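# Push square block flush against board, corners aligned

## Task

Slide the square block and the board (both flat pieces) into contact so that one complete side of the block lies flush along a side or an end of the board, with one block corner matching one board corner. Never clamp either piece between the fingers or raise either off the table, as that counts as failure; tipping a piece over is permitted. At the end both pieces must rest flat on the table, at or close to where they began, and not touch any other fixed object. The gripper must hold nothing at the finish, and the arrangement must stay in place without the robot's help, so release, move away and leave it.

## Robot and tools

Robot: one arm with six revolute joints and a parallel two-finger gripper. Joint order, used in every command row and every per-joint list in results: waist (joint_0), shoulder (joint_1), elbow (joint_2), wrist pitch (joint_3), wrist yaw (joint_4), wrist roll (joint_5). Stated ranges in rad: waist -3.054 to 3.054, shoulder 0.000 to 3.142, elbow 0.000 to 2.356, wrist pitch -1.571 to 1.571, wrist yaw -1.571 to 1.571, wrist roll -3.142 to 3.142. Real ends may differ by up to 0.010 rad.

Frames: the scene frame has its origin on the table surface straight under the arm base, +z upward, +y to the left when facing along +x. The base may be slightly tilted. In the gripper's own frame the fingers point along +x and close along y. end_effector_position is the point midway between the finger pads, roughly 3 to 4 cm short of the fingertips; its printed value may be off, more so when the arm is stretched out.

Command row: 7 plain numbers, each in [-1, 1]. The first six are joint displacements, scaled so that 1.0 equals 0.9615 rad for waist, shoulder and elbow, 1.713 rad for wrist pitch, 1.767 rad for wrist yaw and 1.728 rad for wrist roll. The seventh is the gripper opening as an absolute value: +1 fully open, about -0.80 where empty fingers touch; going lower gives no further closing. Closing from fully open needs at least about 0.5 s.

execute_actions(actions): a list of actions; each action is a table of 0 to 15 rows, one row per 1/30 s control step, and an action always lasts 15 steps (0.5 s), so a short table repeats its final row. Every row's displacements are counted from the joint angles at the beginning of that action, not from the previous row; for the first action of a call that means the angles in the latest reported result. An action asking a joint to exceed its range by over 0.010 rad is rejected; if the first action fails that check, or any action is malformed, nothing in the call runs. An empty list just fetches the state and images.

move(target, speed, blocking): target is a single 7-number row as above; its displacements are offsets from the Joint positions in the most recent result that printed them, not from wherever the arm is when the move begins. All joints travel in step, so the hand follows a curve. speed is the peak rate in rad/s of the joint with the longest travel, 0.01 to 2, default 0.5; durations are clamped to 0.5 to 10 s. Paths ignore obstacles and joints lag them. With blocking=false a result arrives after 0.5 s while the arm keeps going; until some result shows the move ended, other moves and execute_actions are refused, so use wait or stop. The move line reports the outcome (done, off_target, moving, held, fault), limits=held or limits=none, and the joint farthest from target.

wait(seconds): 0 to 10; the arm keeps its last command, a running move continues. stop(): brakes a running move; fingers keep moving. zoom_image(camera, region): camera is one of cam_head_left, cam_head_right, cam_high, cam_low, cam_wrist (all 504x504); region [x0, y0, x1, y1] in pixels from the top-left, at most 504 by 504. show_instructions(): shows the reference pictures. read_manual(section): licence texts, default "licences". finished_scene(scene): ends the given scene number permanently and reports success.

Motion limits: each step, every joint's target is held within a lead of its measured angle (0.211 rad waist/shoulder/elbow, 0.213 wrist pitch, 0.267 wrist yaw, 0.228 wrist roll), and targets are scaled back if they would shift the hand over 70 mm from where it is. Large displacements therefore take several actions, and an unfinished motion may need to be commanded again. Friction can leave joints short, especially at long reach; check Joint positions after each motion.

Result lines: end_effector_position (m), end_effector_quat_wxyz, linear and angular velocities; Joint positions and Joint velocities in rad and rad/s, followed by the pad gap in m (0.088 fully open); Joint targets, the angles currently being chased; grip_measured, the opening on the command scale; grip_effort_n, motor effort in N, negative meaning closing; Joint torques and External joint torques (estimates, noisy, with friction mixed in). "joint sent to its limit" means a joint was stopped at its end; its absence does not prove there is room. "joint command not followed" means the clearance check altered targets. MOTOR HOT warns from 50 °C; at 95 °C an OVER-TEMPERATURE FAULT holds the arm, and the arm may go limp if it fails to cool.

Hazards: contact torque reaching a load limit (N m: waist 17.8, shoulder 22, elbow 22, wrist pitch 5.8, wrist yaw 5.78, wrist roll 5.42) triggers a TORQUE FAULT that freezes the arm for 10 s and drops the rest of the call. Faster moves hit harder, and targets set deep beyond a contact press harder; a stalled arm keeps pushing until given a new command. For this job, nudge the pieces with the fingers or the hand side, slowly and shallowly; never close the fingers on a piece or lift it; avoid slams, drops and shoving anything off the table. Loose objects may occasionally be bumped by outside forces. When finished, open the gripper, raise and withdraw the hand so nothing is touched, then call finished_scene.

Each tool is called after "Call:" by a JSON object that holds its "op" and its "data".

Reference images:

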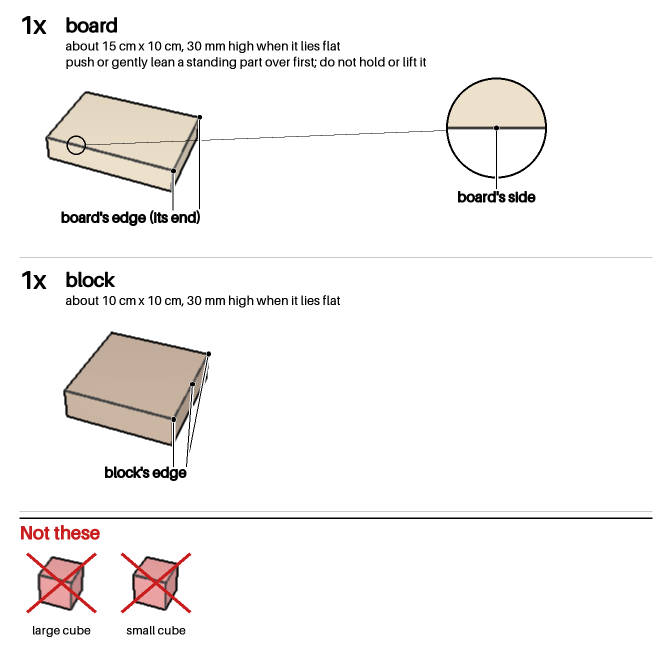

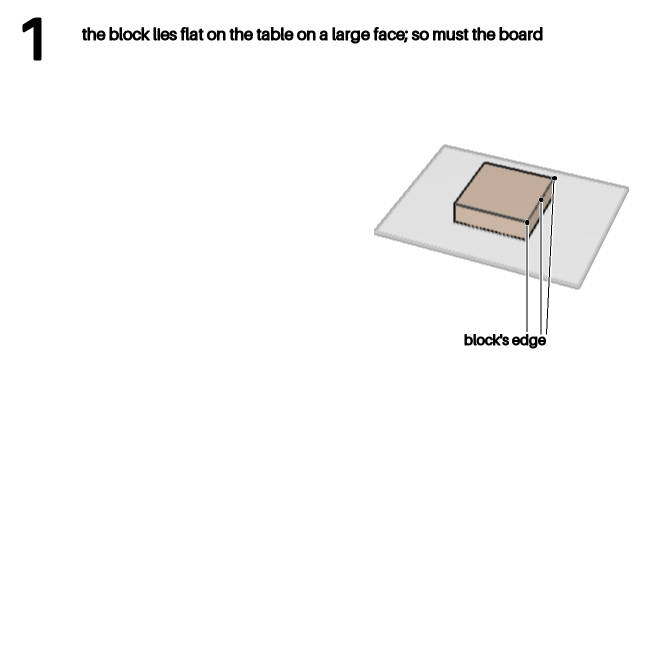

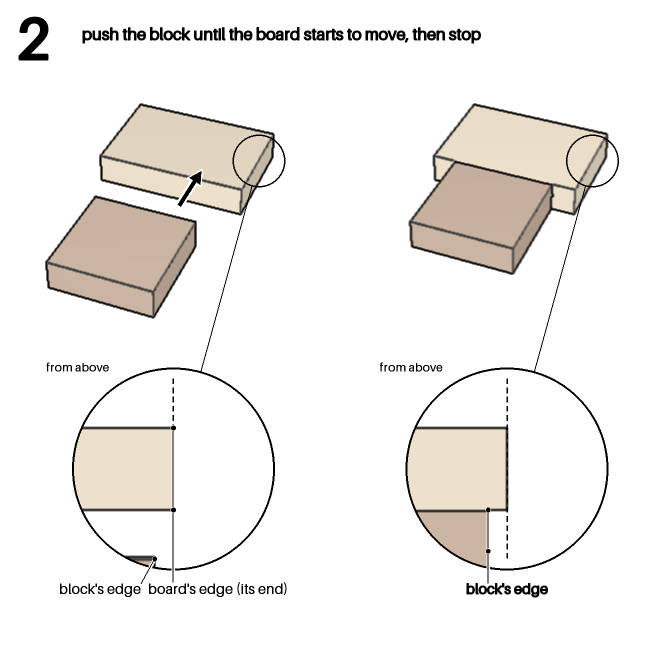

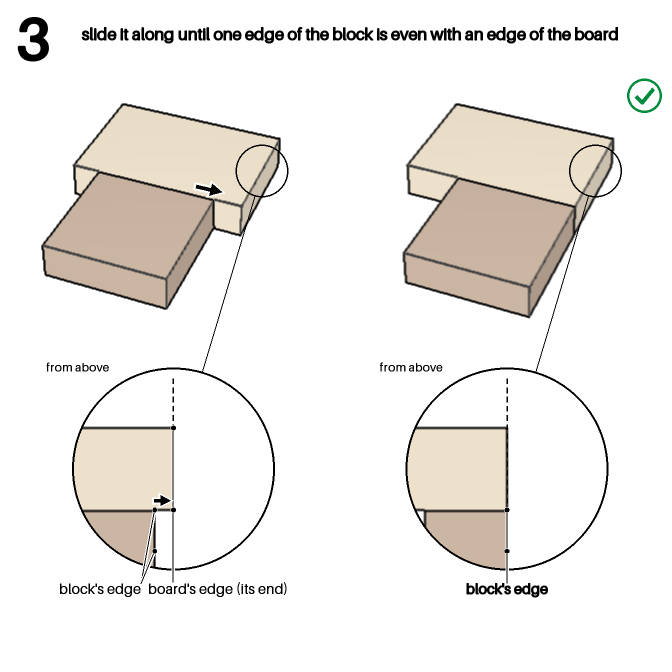

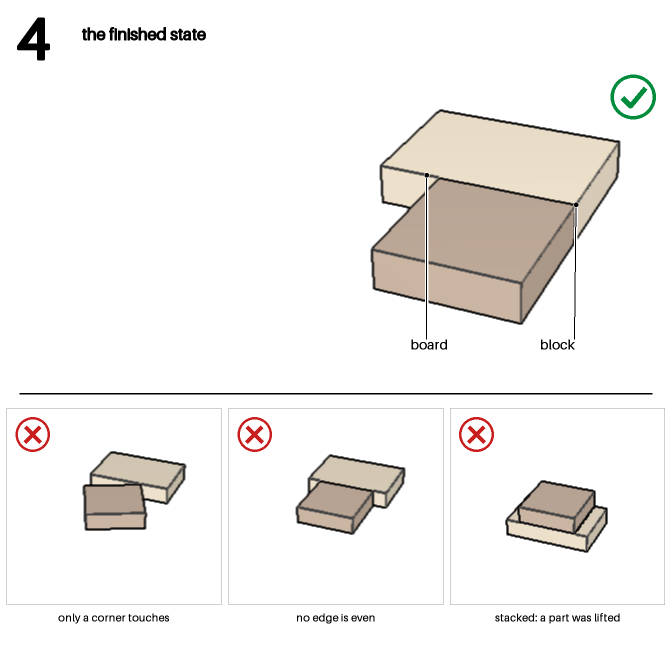

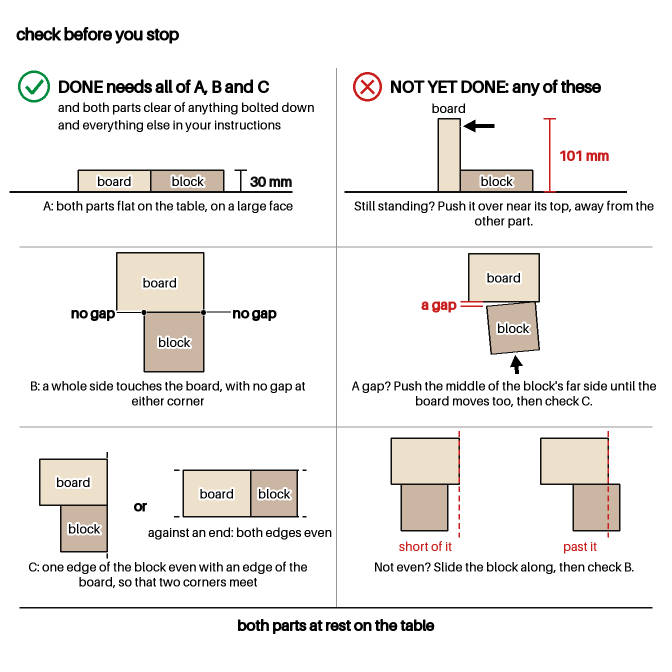

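## Session

Call:
{"op": "execute_actions", "data": {"actions": []}}

Scene clock: 0.00 s.
end_effector_position=(+0.2662, +0.0762, +0.2694) grip_measured=+0.856 grip_effort_n=n/a end_effector_quat_wxyz=(+0.878, -0.206, +0.418, -0.113) end_effector_velocity=(-0.002, -0.001, -0.001) end_effector_angular_velocity=(-0.013, +0.018, +0.015)
Joint names: [waist, shoulder, elbow, wrist pitch, wrist yaw, wrist roll]
Joint positions: [ 0.819  1.321  1.037 -0.946  0.725  0.351  0.081]
Joint velocities: [-0.002 -0.002 -0.002 -0.007 -0.007 -0.022 -0.   ]
Joint torques (N m, as the arm reports them, + toward a larger angle): no reading
External joint torques (N m, as the arm's controller estimates them; a push from outside toward a larger angle lowers the number): no reading
Motor temperatures (°C, as the motors report them): [27 25 28 25 27 25]
Heat: hottest elbow 28 °C (+0.0 °C/min).
Joint targets: [0.819 1.321 1.037 -0.946 0.725 0.351]

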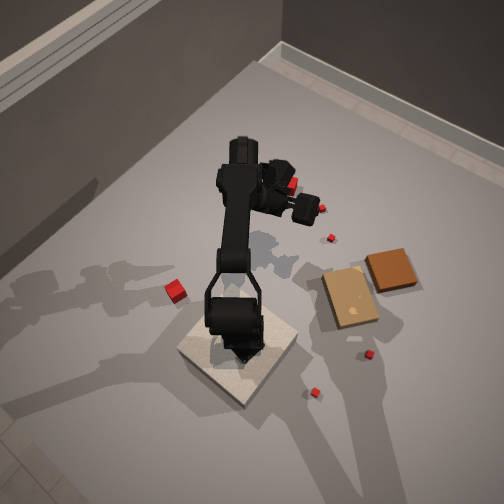

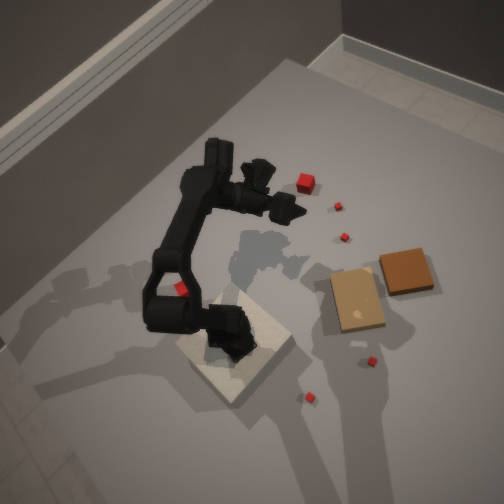

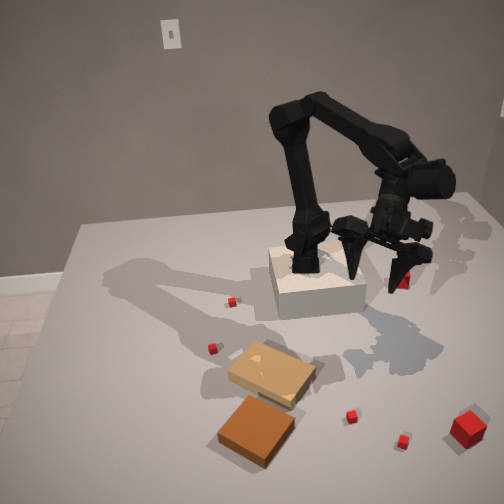

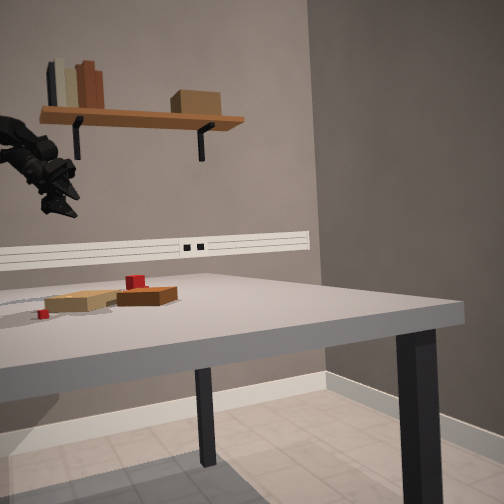

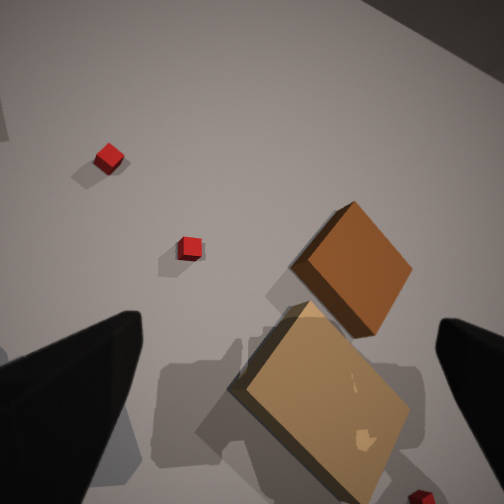

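Call:
{"op": "zoom_image", "data": {"camera": "cam_head_left", "region": [300,230,440,370]}}

Call:
{"op": "zoom_image", "data": {"camera": "cam_high", "region": [190,330,340,480]}}

Region (300, 230, 440, 370) of cam_head_left's 504x504 image, scaled by 3.600, with more detail than that image has.

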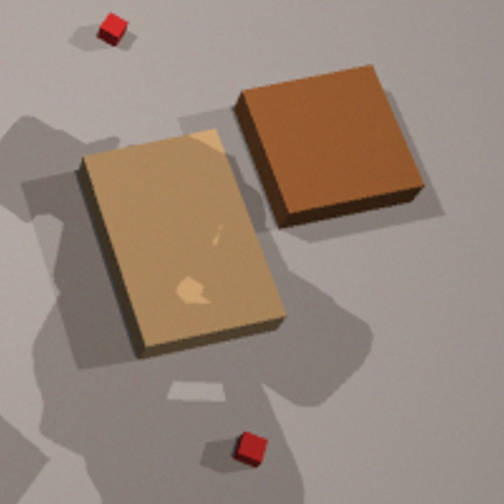

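Region (190, 330, 340, 480) of cam_high's 504x504 image, scaled by 3.360, with more detail than that image has.

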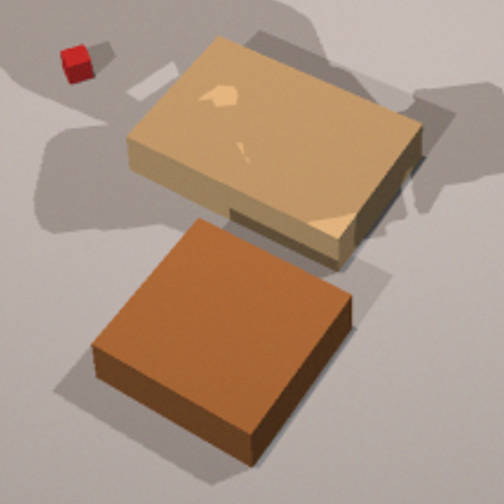

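Call:
{"op": "move", "data": {"target": [-0.956,0.235,-0.263,0.058,-0.41,0.041,0.6], "speed": 0.8}}

Scene clock: 53.07 s.
end_effector_position=(+0.2177, -0.0633, +0.1144) grip_measured=+0.603 grip_effort_n=-16.0 end_effector_quat_wxyz=(+0.670, +0.250, +0.660, -0.232) end_effector_velocity=(-0.002, +0.000, -0.000) end_effector_angular_velocity=(+0.009, +0.005, +0.000)
Joint names: [waist, shoulder, elbow, wrist pitch, wrist yaw, wrist roll]
Joint positions: [-0.098  1.536  0.794 -0.848  0.003  0.418  0.069]
Joint velocities: [-0.007 -0.002 -0.002 -0.007 -0.007 -0.007 -0.   ]
Joint torques (N m, as the arm reports them, + toward a larger angle): [-0.01 -3.27  3.38  0.61 -0.08  0.14]
External joint torques (N m, as the arm's controller estimates them; a push from outside toward a larger angle lowers the number): [-0.17  1.53 -2.    0.23 -0.08  0.14]
Motor temperatures (°C, as the motors report them): [27 28 34 27 28 25]
Heat: hottest elbow 34 °C (+6.8 °C/min).
Joint targets: [-0.100 1.547 0.784 -0.846 0.000 0.422]
move: off_target; limits=none; farthest joint: the shoulder, 0.011 radians from its target (0.226 radians at the start)
camera_calibration (this result's frames):
cam_wrist: T_world_to_cam=[[-0.615708, -0.784582, -0.0730467, 0.101092], [-0.761105, 0.56815, 0.31293, 0.197382], [-0.204018, 0.24827, -0.946963, 0.248936], [0, 0, 0, 1]] pos_world=[0.263259, -0.094631, 0.181351]

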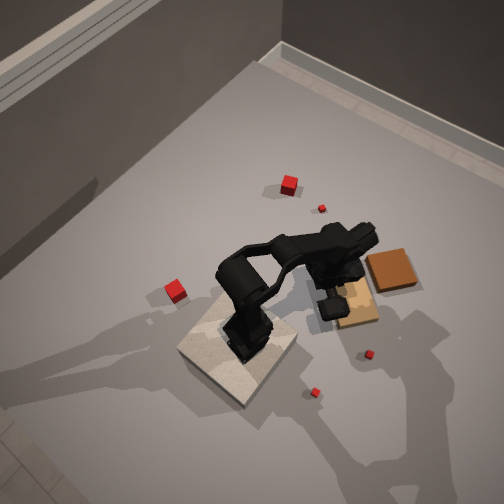

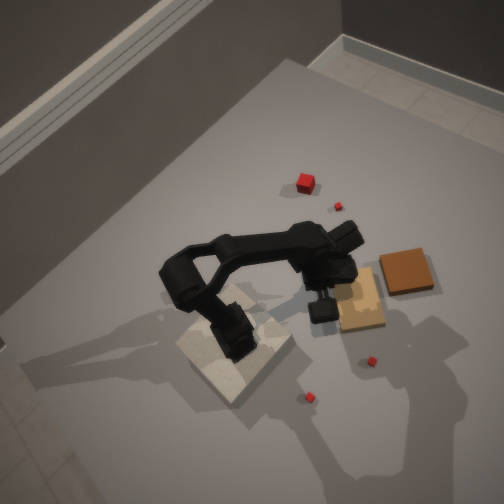

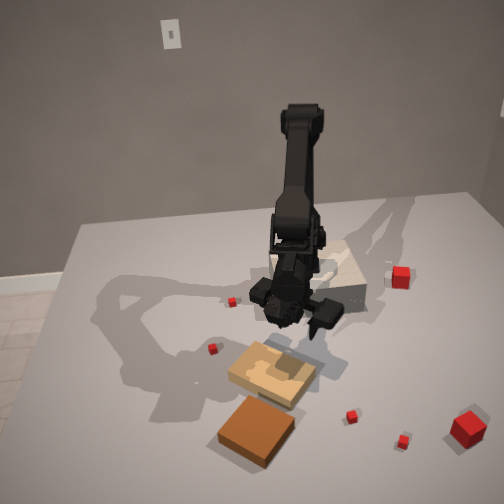

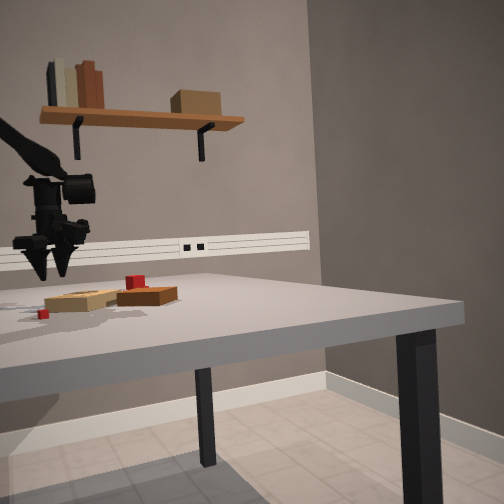

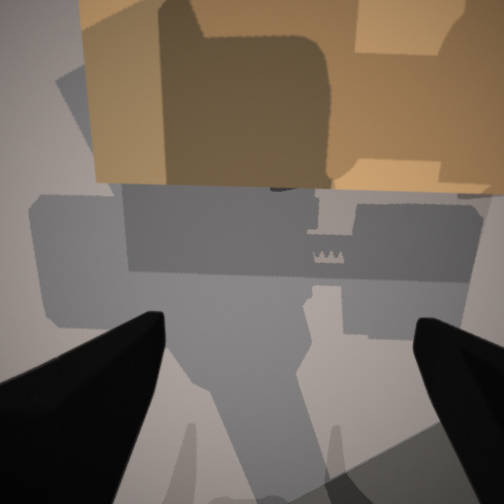

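Call:
{"op": "move", "data": {"target": [-0.002,0.192,-0.135,0.17,0,0.002,0.6], "speed": 0.4}}

Scene clock: 57.60 s.
end_effector_position=(+0.2201, -0.0621, +0.0531) grip_measured=+0.603 grip_effort_n=-16.0 end_effector_quat_wxyz=(+0.668, +0.250, +0.662, -0.232) end_effector_velocity=(+0.000, -0.002, +0.000) end_effector_angular_velocity=(-0.009, -0.005, -0.010)
Joint names: [waist, shoulder, elbow, wrist pitch, wrist yaw, wrist roll]
Joint positions: [-0.098  1.71   0.674 -0.559  0.002  0.419  0.069]
Joint velocities: [-0.002 -0.002 -0.002  0.007  0.007  0.007  0.   ]
Joint torques (N m, as the arm reports them, + toward a larger angle): [ 0.04 -3.51  2.71  0.62  0.01  0.14]
External joint torques (N m, as the arm's controller estimates them; a push from outside toward a larger angle lowers the number): [-0.11  1.74 -1.76  0.25  0.01  0.14]
Motor temperatures (°C, as the motors report them): [27 28 34 27 28 25]
Heat: hottest elbow 34 °C (+6.2 °C/min).
Joint targets: [-0.099 1.721 0.665 -0.557 0.002 0.422]
move: off_target; limits=none; farthest joint: the shoulder, 0.011 radians from its target (0.184 radians at the start)
camera_calibration (this result's frames):
cam_wrist: T_world_to_cam=[[-0.61625, -0.784309, -0.0713802, 0.0990318], [-0.759386, 0.567745, 0.317802, 0.217042], [-0.208729, 0.250051, -0.945466, 0.192167], [0, 0, 0, 1]] pos_world=[0.265958, -0.0936048, 0.11978]

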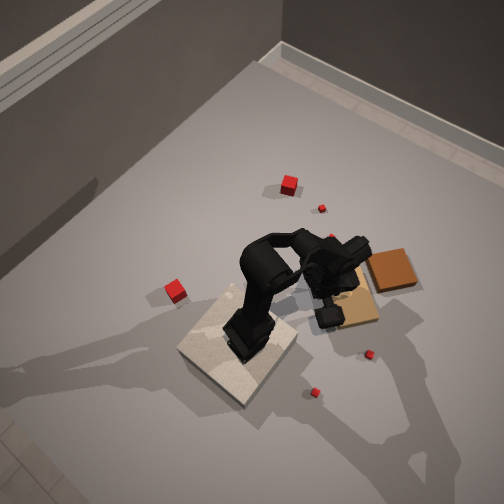

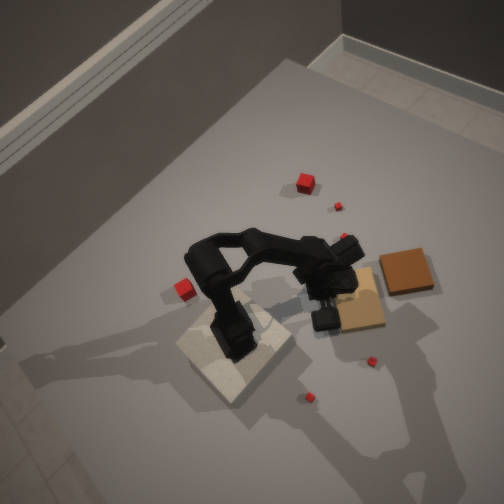

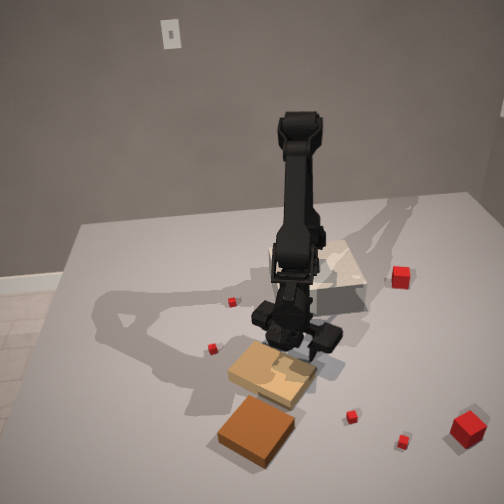

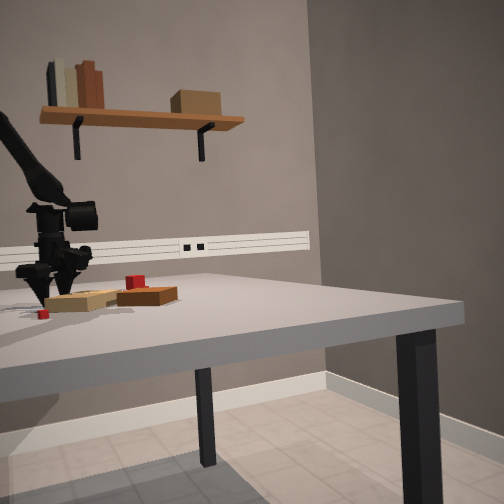

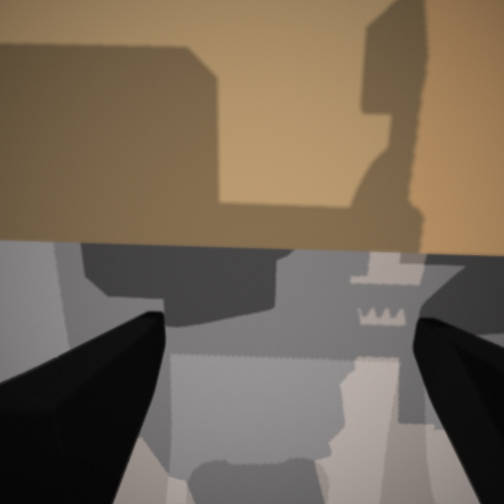

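Call:
{"op": "move", "data": {"target": [-0.09,0.19,0.218,-0.029,0,-0.047,0.6], "speed": 0.12}}

Scene clock: 62.10 s.
end_effector_position=(+0.2550, -0.0935, +0.0508) grip_measured=+0.603 grip_effort_n=-15.6 end_effector_quat_wxyz=(+0.659, +0.254, +0.670, -0.230) end_effector_velocity=(-0.000, +0.002, -0.000) end_effector_angular_velocity=(+0.009, +0.005, -0.005)
Joint names: [waist, shoulder, elbow, wrist pitch, wrist yaw, wrist roll]
Joint positions: [-0.177  1.874  0.872 -0.617 -0.003  0.342  0.069]
Joint velocities: [ 0.002  0.002  0.002 -0.007 -0.007  0.007 -0.   ]
Joint torques (N m, as the arm reports them, + toward a larger angle): [-0.4  -3.97  4.85  1.05  0.22 -0.1 ]
External joint torques (N m, as the arm's controller estimates them; a push from outside toward a larger angle lowers the number): [-0.64  2.65  0.28  0.72  0.23 -0.1 ]
Motor temperatures (°C, as the motors report them): [27 28 34 27 28 25]
Heat: hottest elbow 34 °C (+5.1 °C/min).
Joint targets: [-0.184 1.893 0.883 -0.609 0.002 0.338]
move: off_target; limits=none; farthest joint: the shoulder, 0.019 radians from its target (0.183 radians at the start)
camera_calibration (this result's frames):
cam_wrist: T_world_to_cam=[[-0.619221, -0.782025, -0.0707294, 0.0966732], [-0.751486, 0.564095, 0.34215, 0.258523], [-0.227671, 0.265019, -0.93698, 0.21094], [0, 0, 0, 1]] pos_world=[0.302164, -0.126134, 0.11603]

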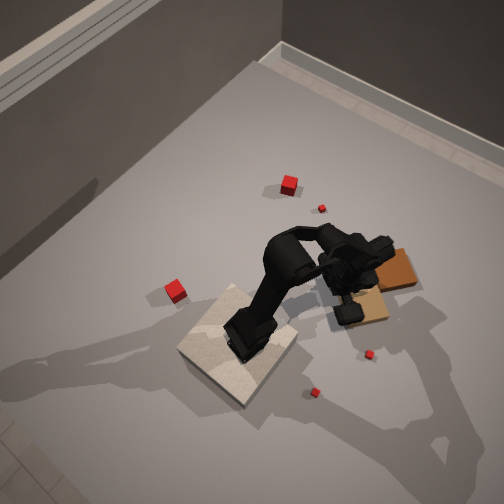

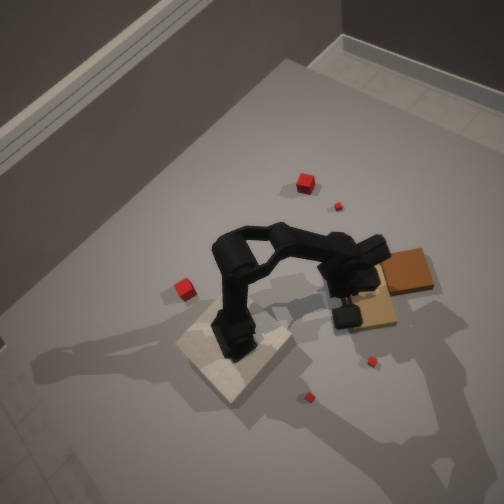

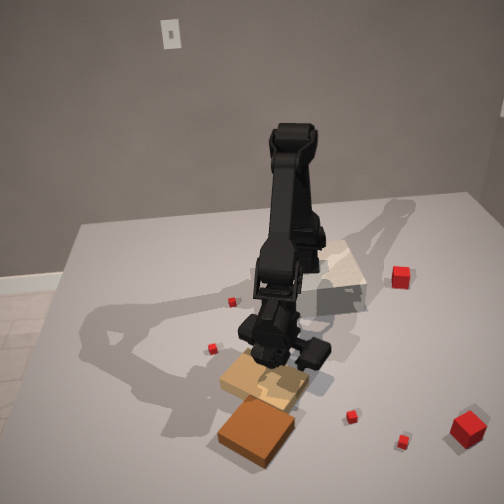

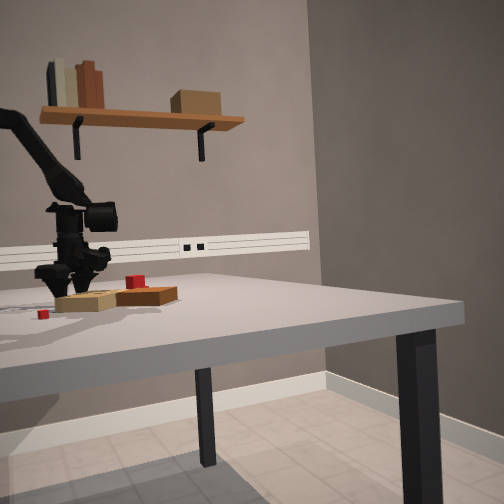

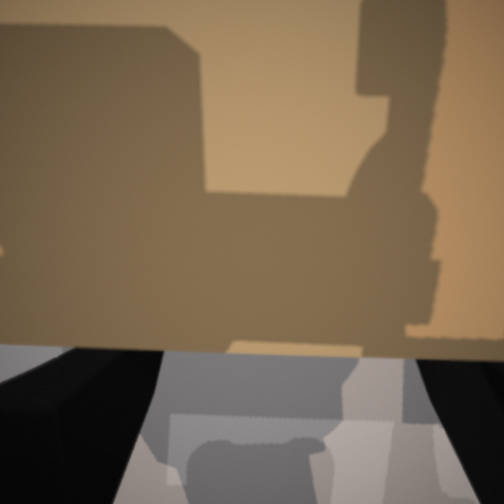

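Call:
{"op": "move", "data": {"target": [0.04,-0.3,-0.03,-0.15,0,0,0.6], "speed": 0.5}}

Call:
{"op": "move", "data": {"target": [0.155,0.73,0.915,-0.105,0,1,1], "speed": 1.1}}

Scene clock: 76.00 s.
end_effector_position=(+0.2249, -0.0753, +0.1150) grip_measured=+0.603 grip_effort_n=-15.6 end_effector_quat_wxyz=(+0.666, +0.241, +0.672, -0.218) end_effector_velocity=(-0.003, +0.004, +0.001) end_effector_angular_velocity=(+0.026, +0.009, +0.020)
Joint names: [waist, shoulder, elbow, wrist pitch, wrist yaw, wrist roll]
Joint positions: [-0.141  1.594  0.853 -0.872 -0.003  0.342  0.069]
Joint velocities: [-0.002 -0.002  0.002 -0.022 -0.022 -0.022 -0.   ]
Joint torques (N m, as the arm reports them, + toward a larger angle): [ 0.47 -5.33  3.35  0.24 -0.01  0.04]
External joint torques (N m, as the arm's controller estimates them; a push from outside toward a larger angle lowers the number): [ 0.26 -0.07 -1.98 -0.08  0.02  0.05]
Motor temperatures (°C, as the motors report them): [27 28 34 27 28 25]
Heat: hottest elbow 34 °C (+3.1 °C/min).
Joint targets: [-0.139 1.586 0.843 -0.874 -0.003 0.342]
move: done; limits=none; farthest joint: the elbow, 0.010 radians from its target (0.029 radians at the start)
camera_calibration (this result's frames):
cam_wrist: T_world_to_cam=[[-0.59047, -0.803839, -0.0720304, 0.0888509], [-0.773517, 0.538208, 0.334668, 0.207469], [-0.230252, 0.253329, -0.939579, 0.259349], [0, 0, 0, 1]] pos_world=[0.27266, -0.10594, 0.180645]

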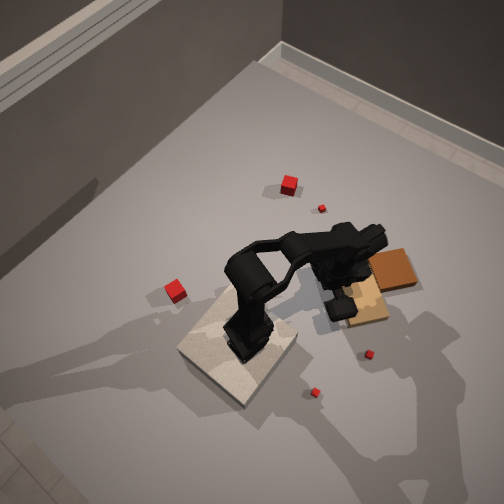

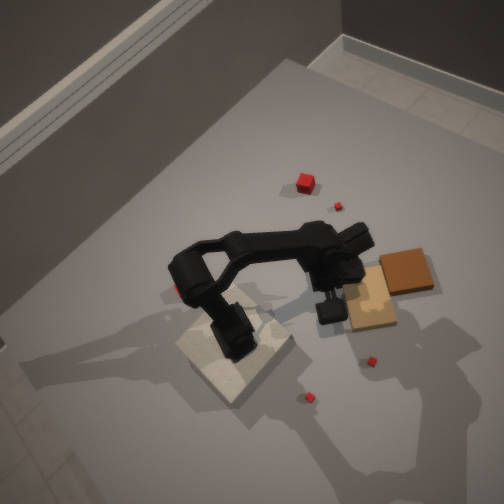

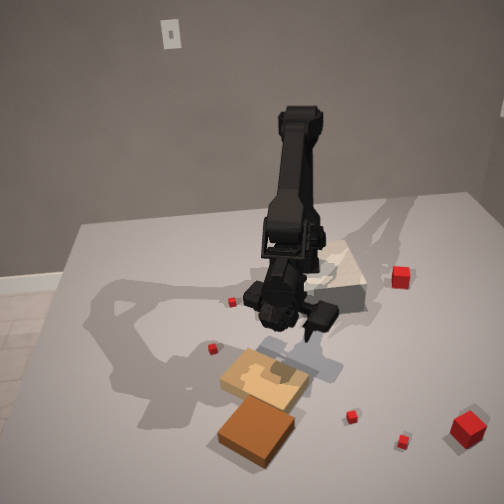

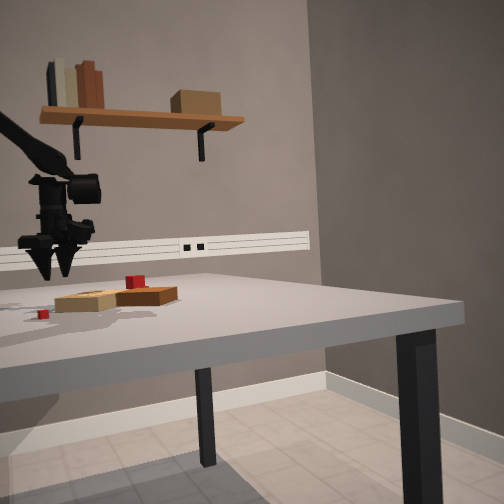

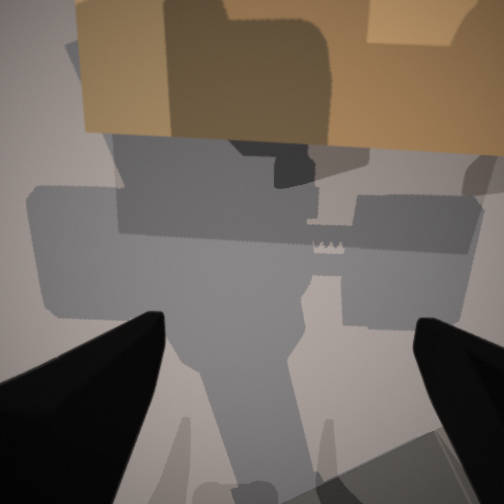

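Scene clock: 78.23 s.
end_effector_position=(+0.4176, -0.0731, +0.1034) grip_measured=+1.000 grip_effort_n=14.7 end_effector_quat_wxyz=(+0.302, +0.644, +0.315, -0.629) end_effector_velocity=(-0.007, +0.001, -0.001) end_effector_angular_velocity=(-0.003, +0.027, +0.010)
Joint names: [waist, shoulder, elbow, wrist pitch, wrist yaw, wrist roll]
Joint positions: [ 0.006  2.277  1.725 -1.05  -0.003  2.066  0.088]
Joint velocities: [ 0.002 -0.002 -0.007 -0.022  0.007 -0.007  0.   ]
Joint torques (N m, as the arm reports them, + toward a larger angle): [ 0.48 -7.16  5.42  0.2   0.04  0.15]
External joint torques (N m, as the arm's controller estimates them; a push from outside toward a larger angle lowers the number): [ 0.15  3.29 -0.18 -0.05  0.01  0.15]
Motor temperatures (°C, as the motors report them): [27 29 34 27 28 25]
Heat: hottest elbow 34 °C (+3.0 °C/min).
Joint targets: [0.007 2.296 1.733 -1.052 -0.003 2.070]
move: off_target; limits=none; farthest joint: the shoulder, 0.019 radians from its target (0.702 radians at the start)
camera_calibration (this result's frames):
cam_wrist: T_world_to_cam=[[-0.801497, 0.596828, -0.0374036, 0.390488], [0.550391, 0.760701, 0.344099, -0.178321], [0.233821, 0.255208, -0.938188, 0.0984915], [0, 0, 0, 1]] pos_world=[0.388092, -0.122541, 0.168369]

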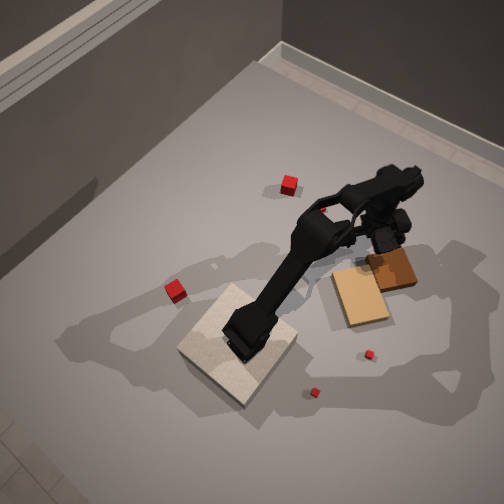

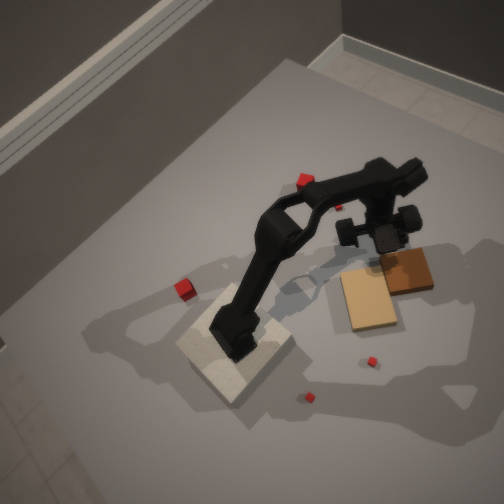

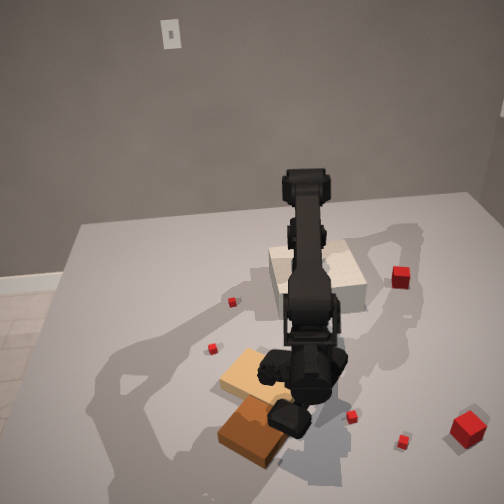

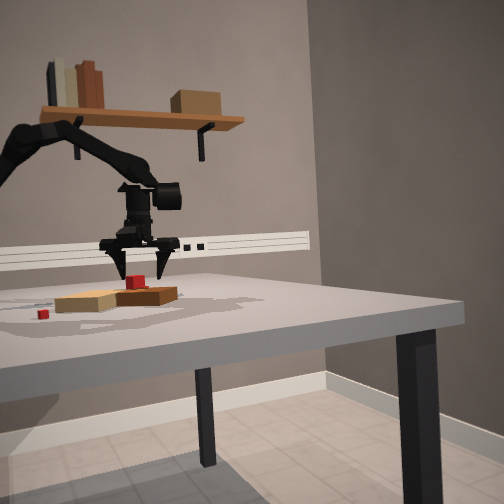

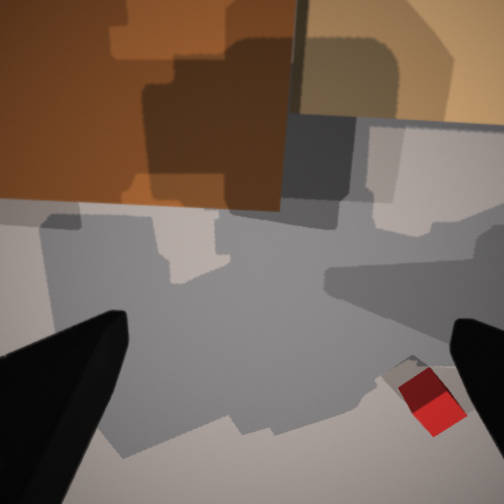

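Call:
{"op": "move", "data": {"target": [0.003,0.105,-0.085,0.09,0,0.021,1], "speed": 0.3}}

Scene clock: 84.10 s.
end_effector_position=(+0.4231, -0.0724, +0.0566) grip_measured=+1.000 grip_effort_n=14.2 end_effector_quat_wxyz=(+0.294, +0.651, +0.302, -0.631) end_effector_velocity=(-0.005, +0.001, +0.000) end_effector_angular_velocity=(+0.011, +0.021, -0.009)
Joint names: [waist, shoulder, elbow, wrist pitch, wrist yaw, wrist roll]
Joint positions: [ 0.008  2.353  1.658 -0.897 -0.001  2.1    0.088]
Joint velocities: [-0.002 -0.002 -0.002 -0.022 -0.007  0.007  0.   ]
Joint torques (N m, as the arm reports them, + toward a larger angle): [ 0.44 -6.8   2.94  0.45 -0.04  0.14]
External joint torques (N m, as the arm's controller estimates them; a push from outside toward a larger angle lowers the number): [ 0.17  3.95 -2.46  0.17 -0.08  0.13]
Motor temperatures (°C, as the motors report them): [27 30 34 27 28 25]
Heat: hottest elbow 34 °C (+2.0 °C/min).
Joint targets: [0.009 2.378 1.643 -0.896 -0.003 2.103]
move: off_target; limits=none; farthest joint: the shoulder, 0.025 radians from its target (0.101 radians at the start)
camera_calibration (this result's frames):
cam_wrist: T_world_to_cam=[[-0.7819, 0.621665, -0.0465244, 0.386752], [0.570992, 0.744118, 0.34678, -0.175868], [0.250201, 0.244583, -0.936792, 0.0453471], [0, 0, 0, 1]] pos_world=[0.391475, -0.120654, 0.121462]

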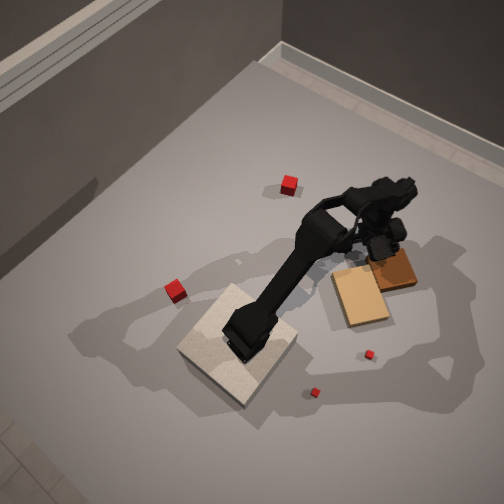

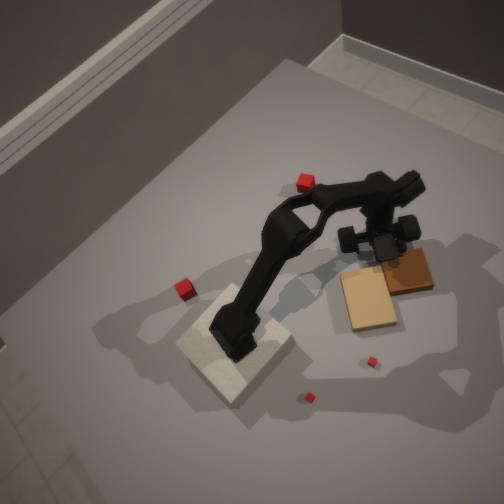

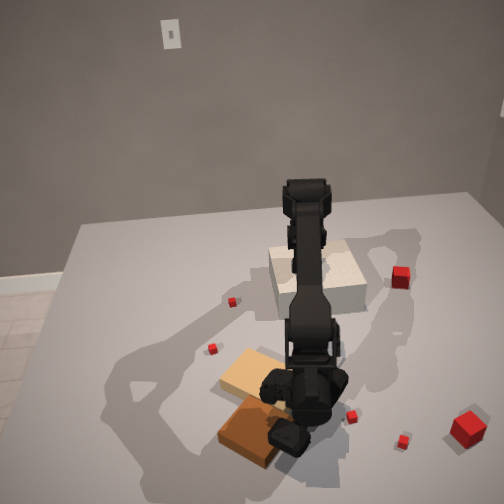

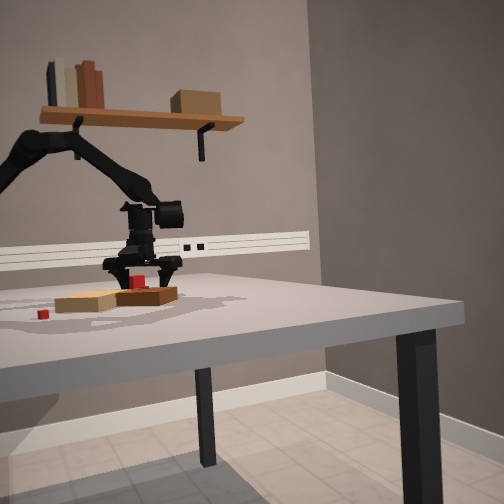

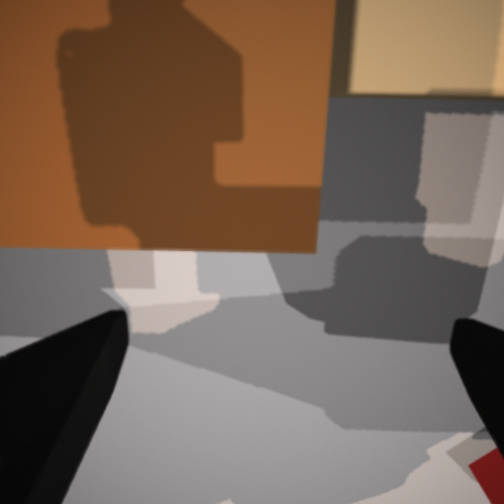

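Call:
{"op": "move", "data": {"target": [-0.116,-0.066,-0.128,0.021,0,-0.065,1], "speed": 0.07}}

Scene clock: 90.23 s.
end_effector_position=(+0.3964, -0.1084, +0.0561) grip_measured=+1.000 grip_effort_n=14.7 end_effector_quat_wxyz=(+0.294, +0.650, +0.309, -0.629) end_effector_velocity=(+0.001, -0.002, +0.002) end_effector_angular_velocity=(+0.004, -0.014, +0.014)
Joint names: [waist, shoulder, elbow, wrist pitch, wrist yaw, wrist roll]
Joint positions: [-0.092  2.292  1.552 -0.858 -0.008  1.988  0.088]
Joint velocities: [-0.007 -0.007 -0.002  0.007 -0.007 -0.022  0.   ]
Joint torques (N m, as the arm reports them, + toward a larger angle): [-0.77 -8.89  2.61  0.16  0.32  0.02]
External joint torques (N m, as the arm's controller estimates them; a push from outside toward a larger angle lowers the number): [-1.01  1.35 -2.7  -0.13  0.28  0.03]
Motor temperatures (°C, as the motors report them): [27 32 34 27 28 25]
Heat: hottest elbow 34 °C (+1.0 °C/min).
Joint targets: [-0.103 2.290 1.535 -0.861 -0.001 1.988]
move: off_target; limits=none; farthest joint: the elbow, 0.018 radians from its target (0.123 radians at the start)
camera_calibration (this result's frames):
cam_wrist: T_world_to_cam=[[-0.789255, 0.612868, -0.0383278, 0.389754], [0.563263, 0.747406, 0.352305, -0.130483], [0.244563, 0.256469, -0.9351, 0.0637777], [0, 0, 0, 1]] pos_world=[0.365514, -0.157701, 0.120547]

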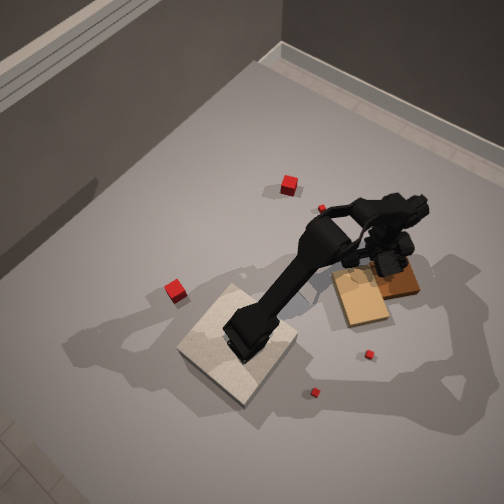

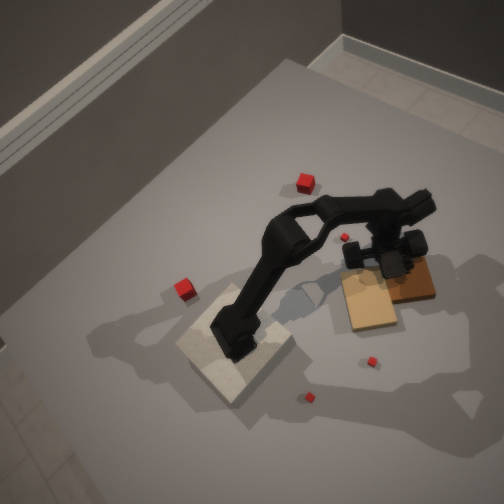

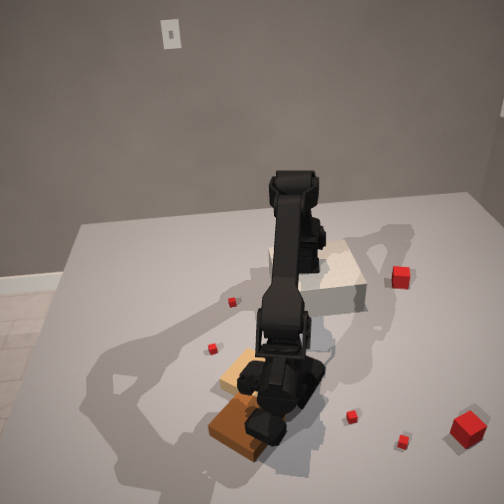

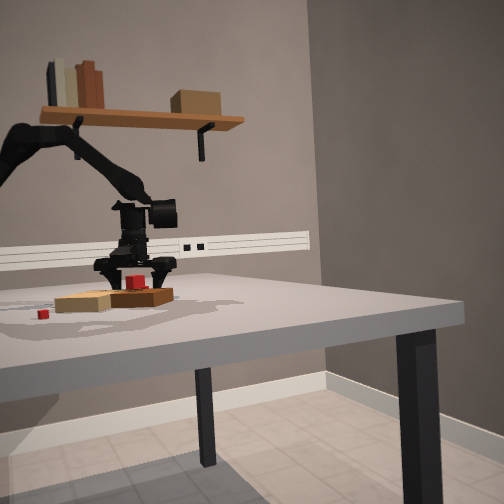

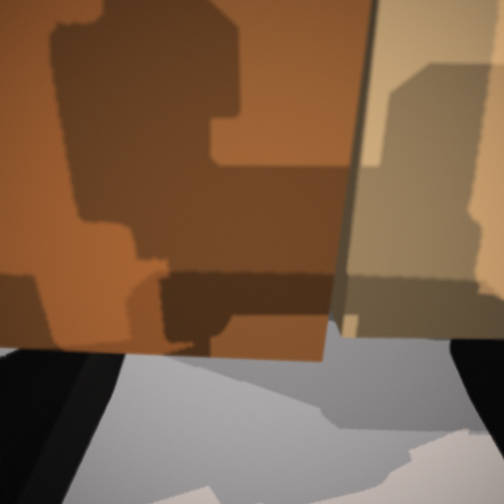

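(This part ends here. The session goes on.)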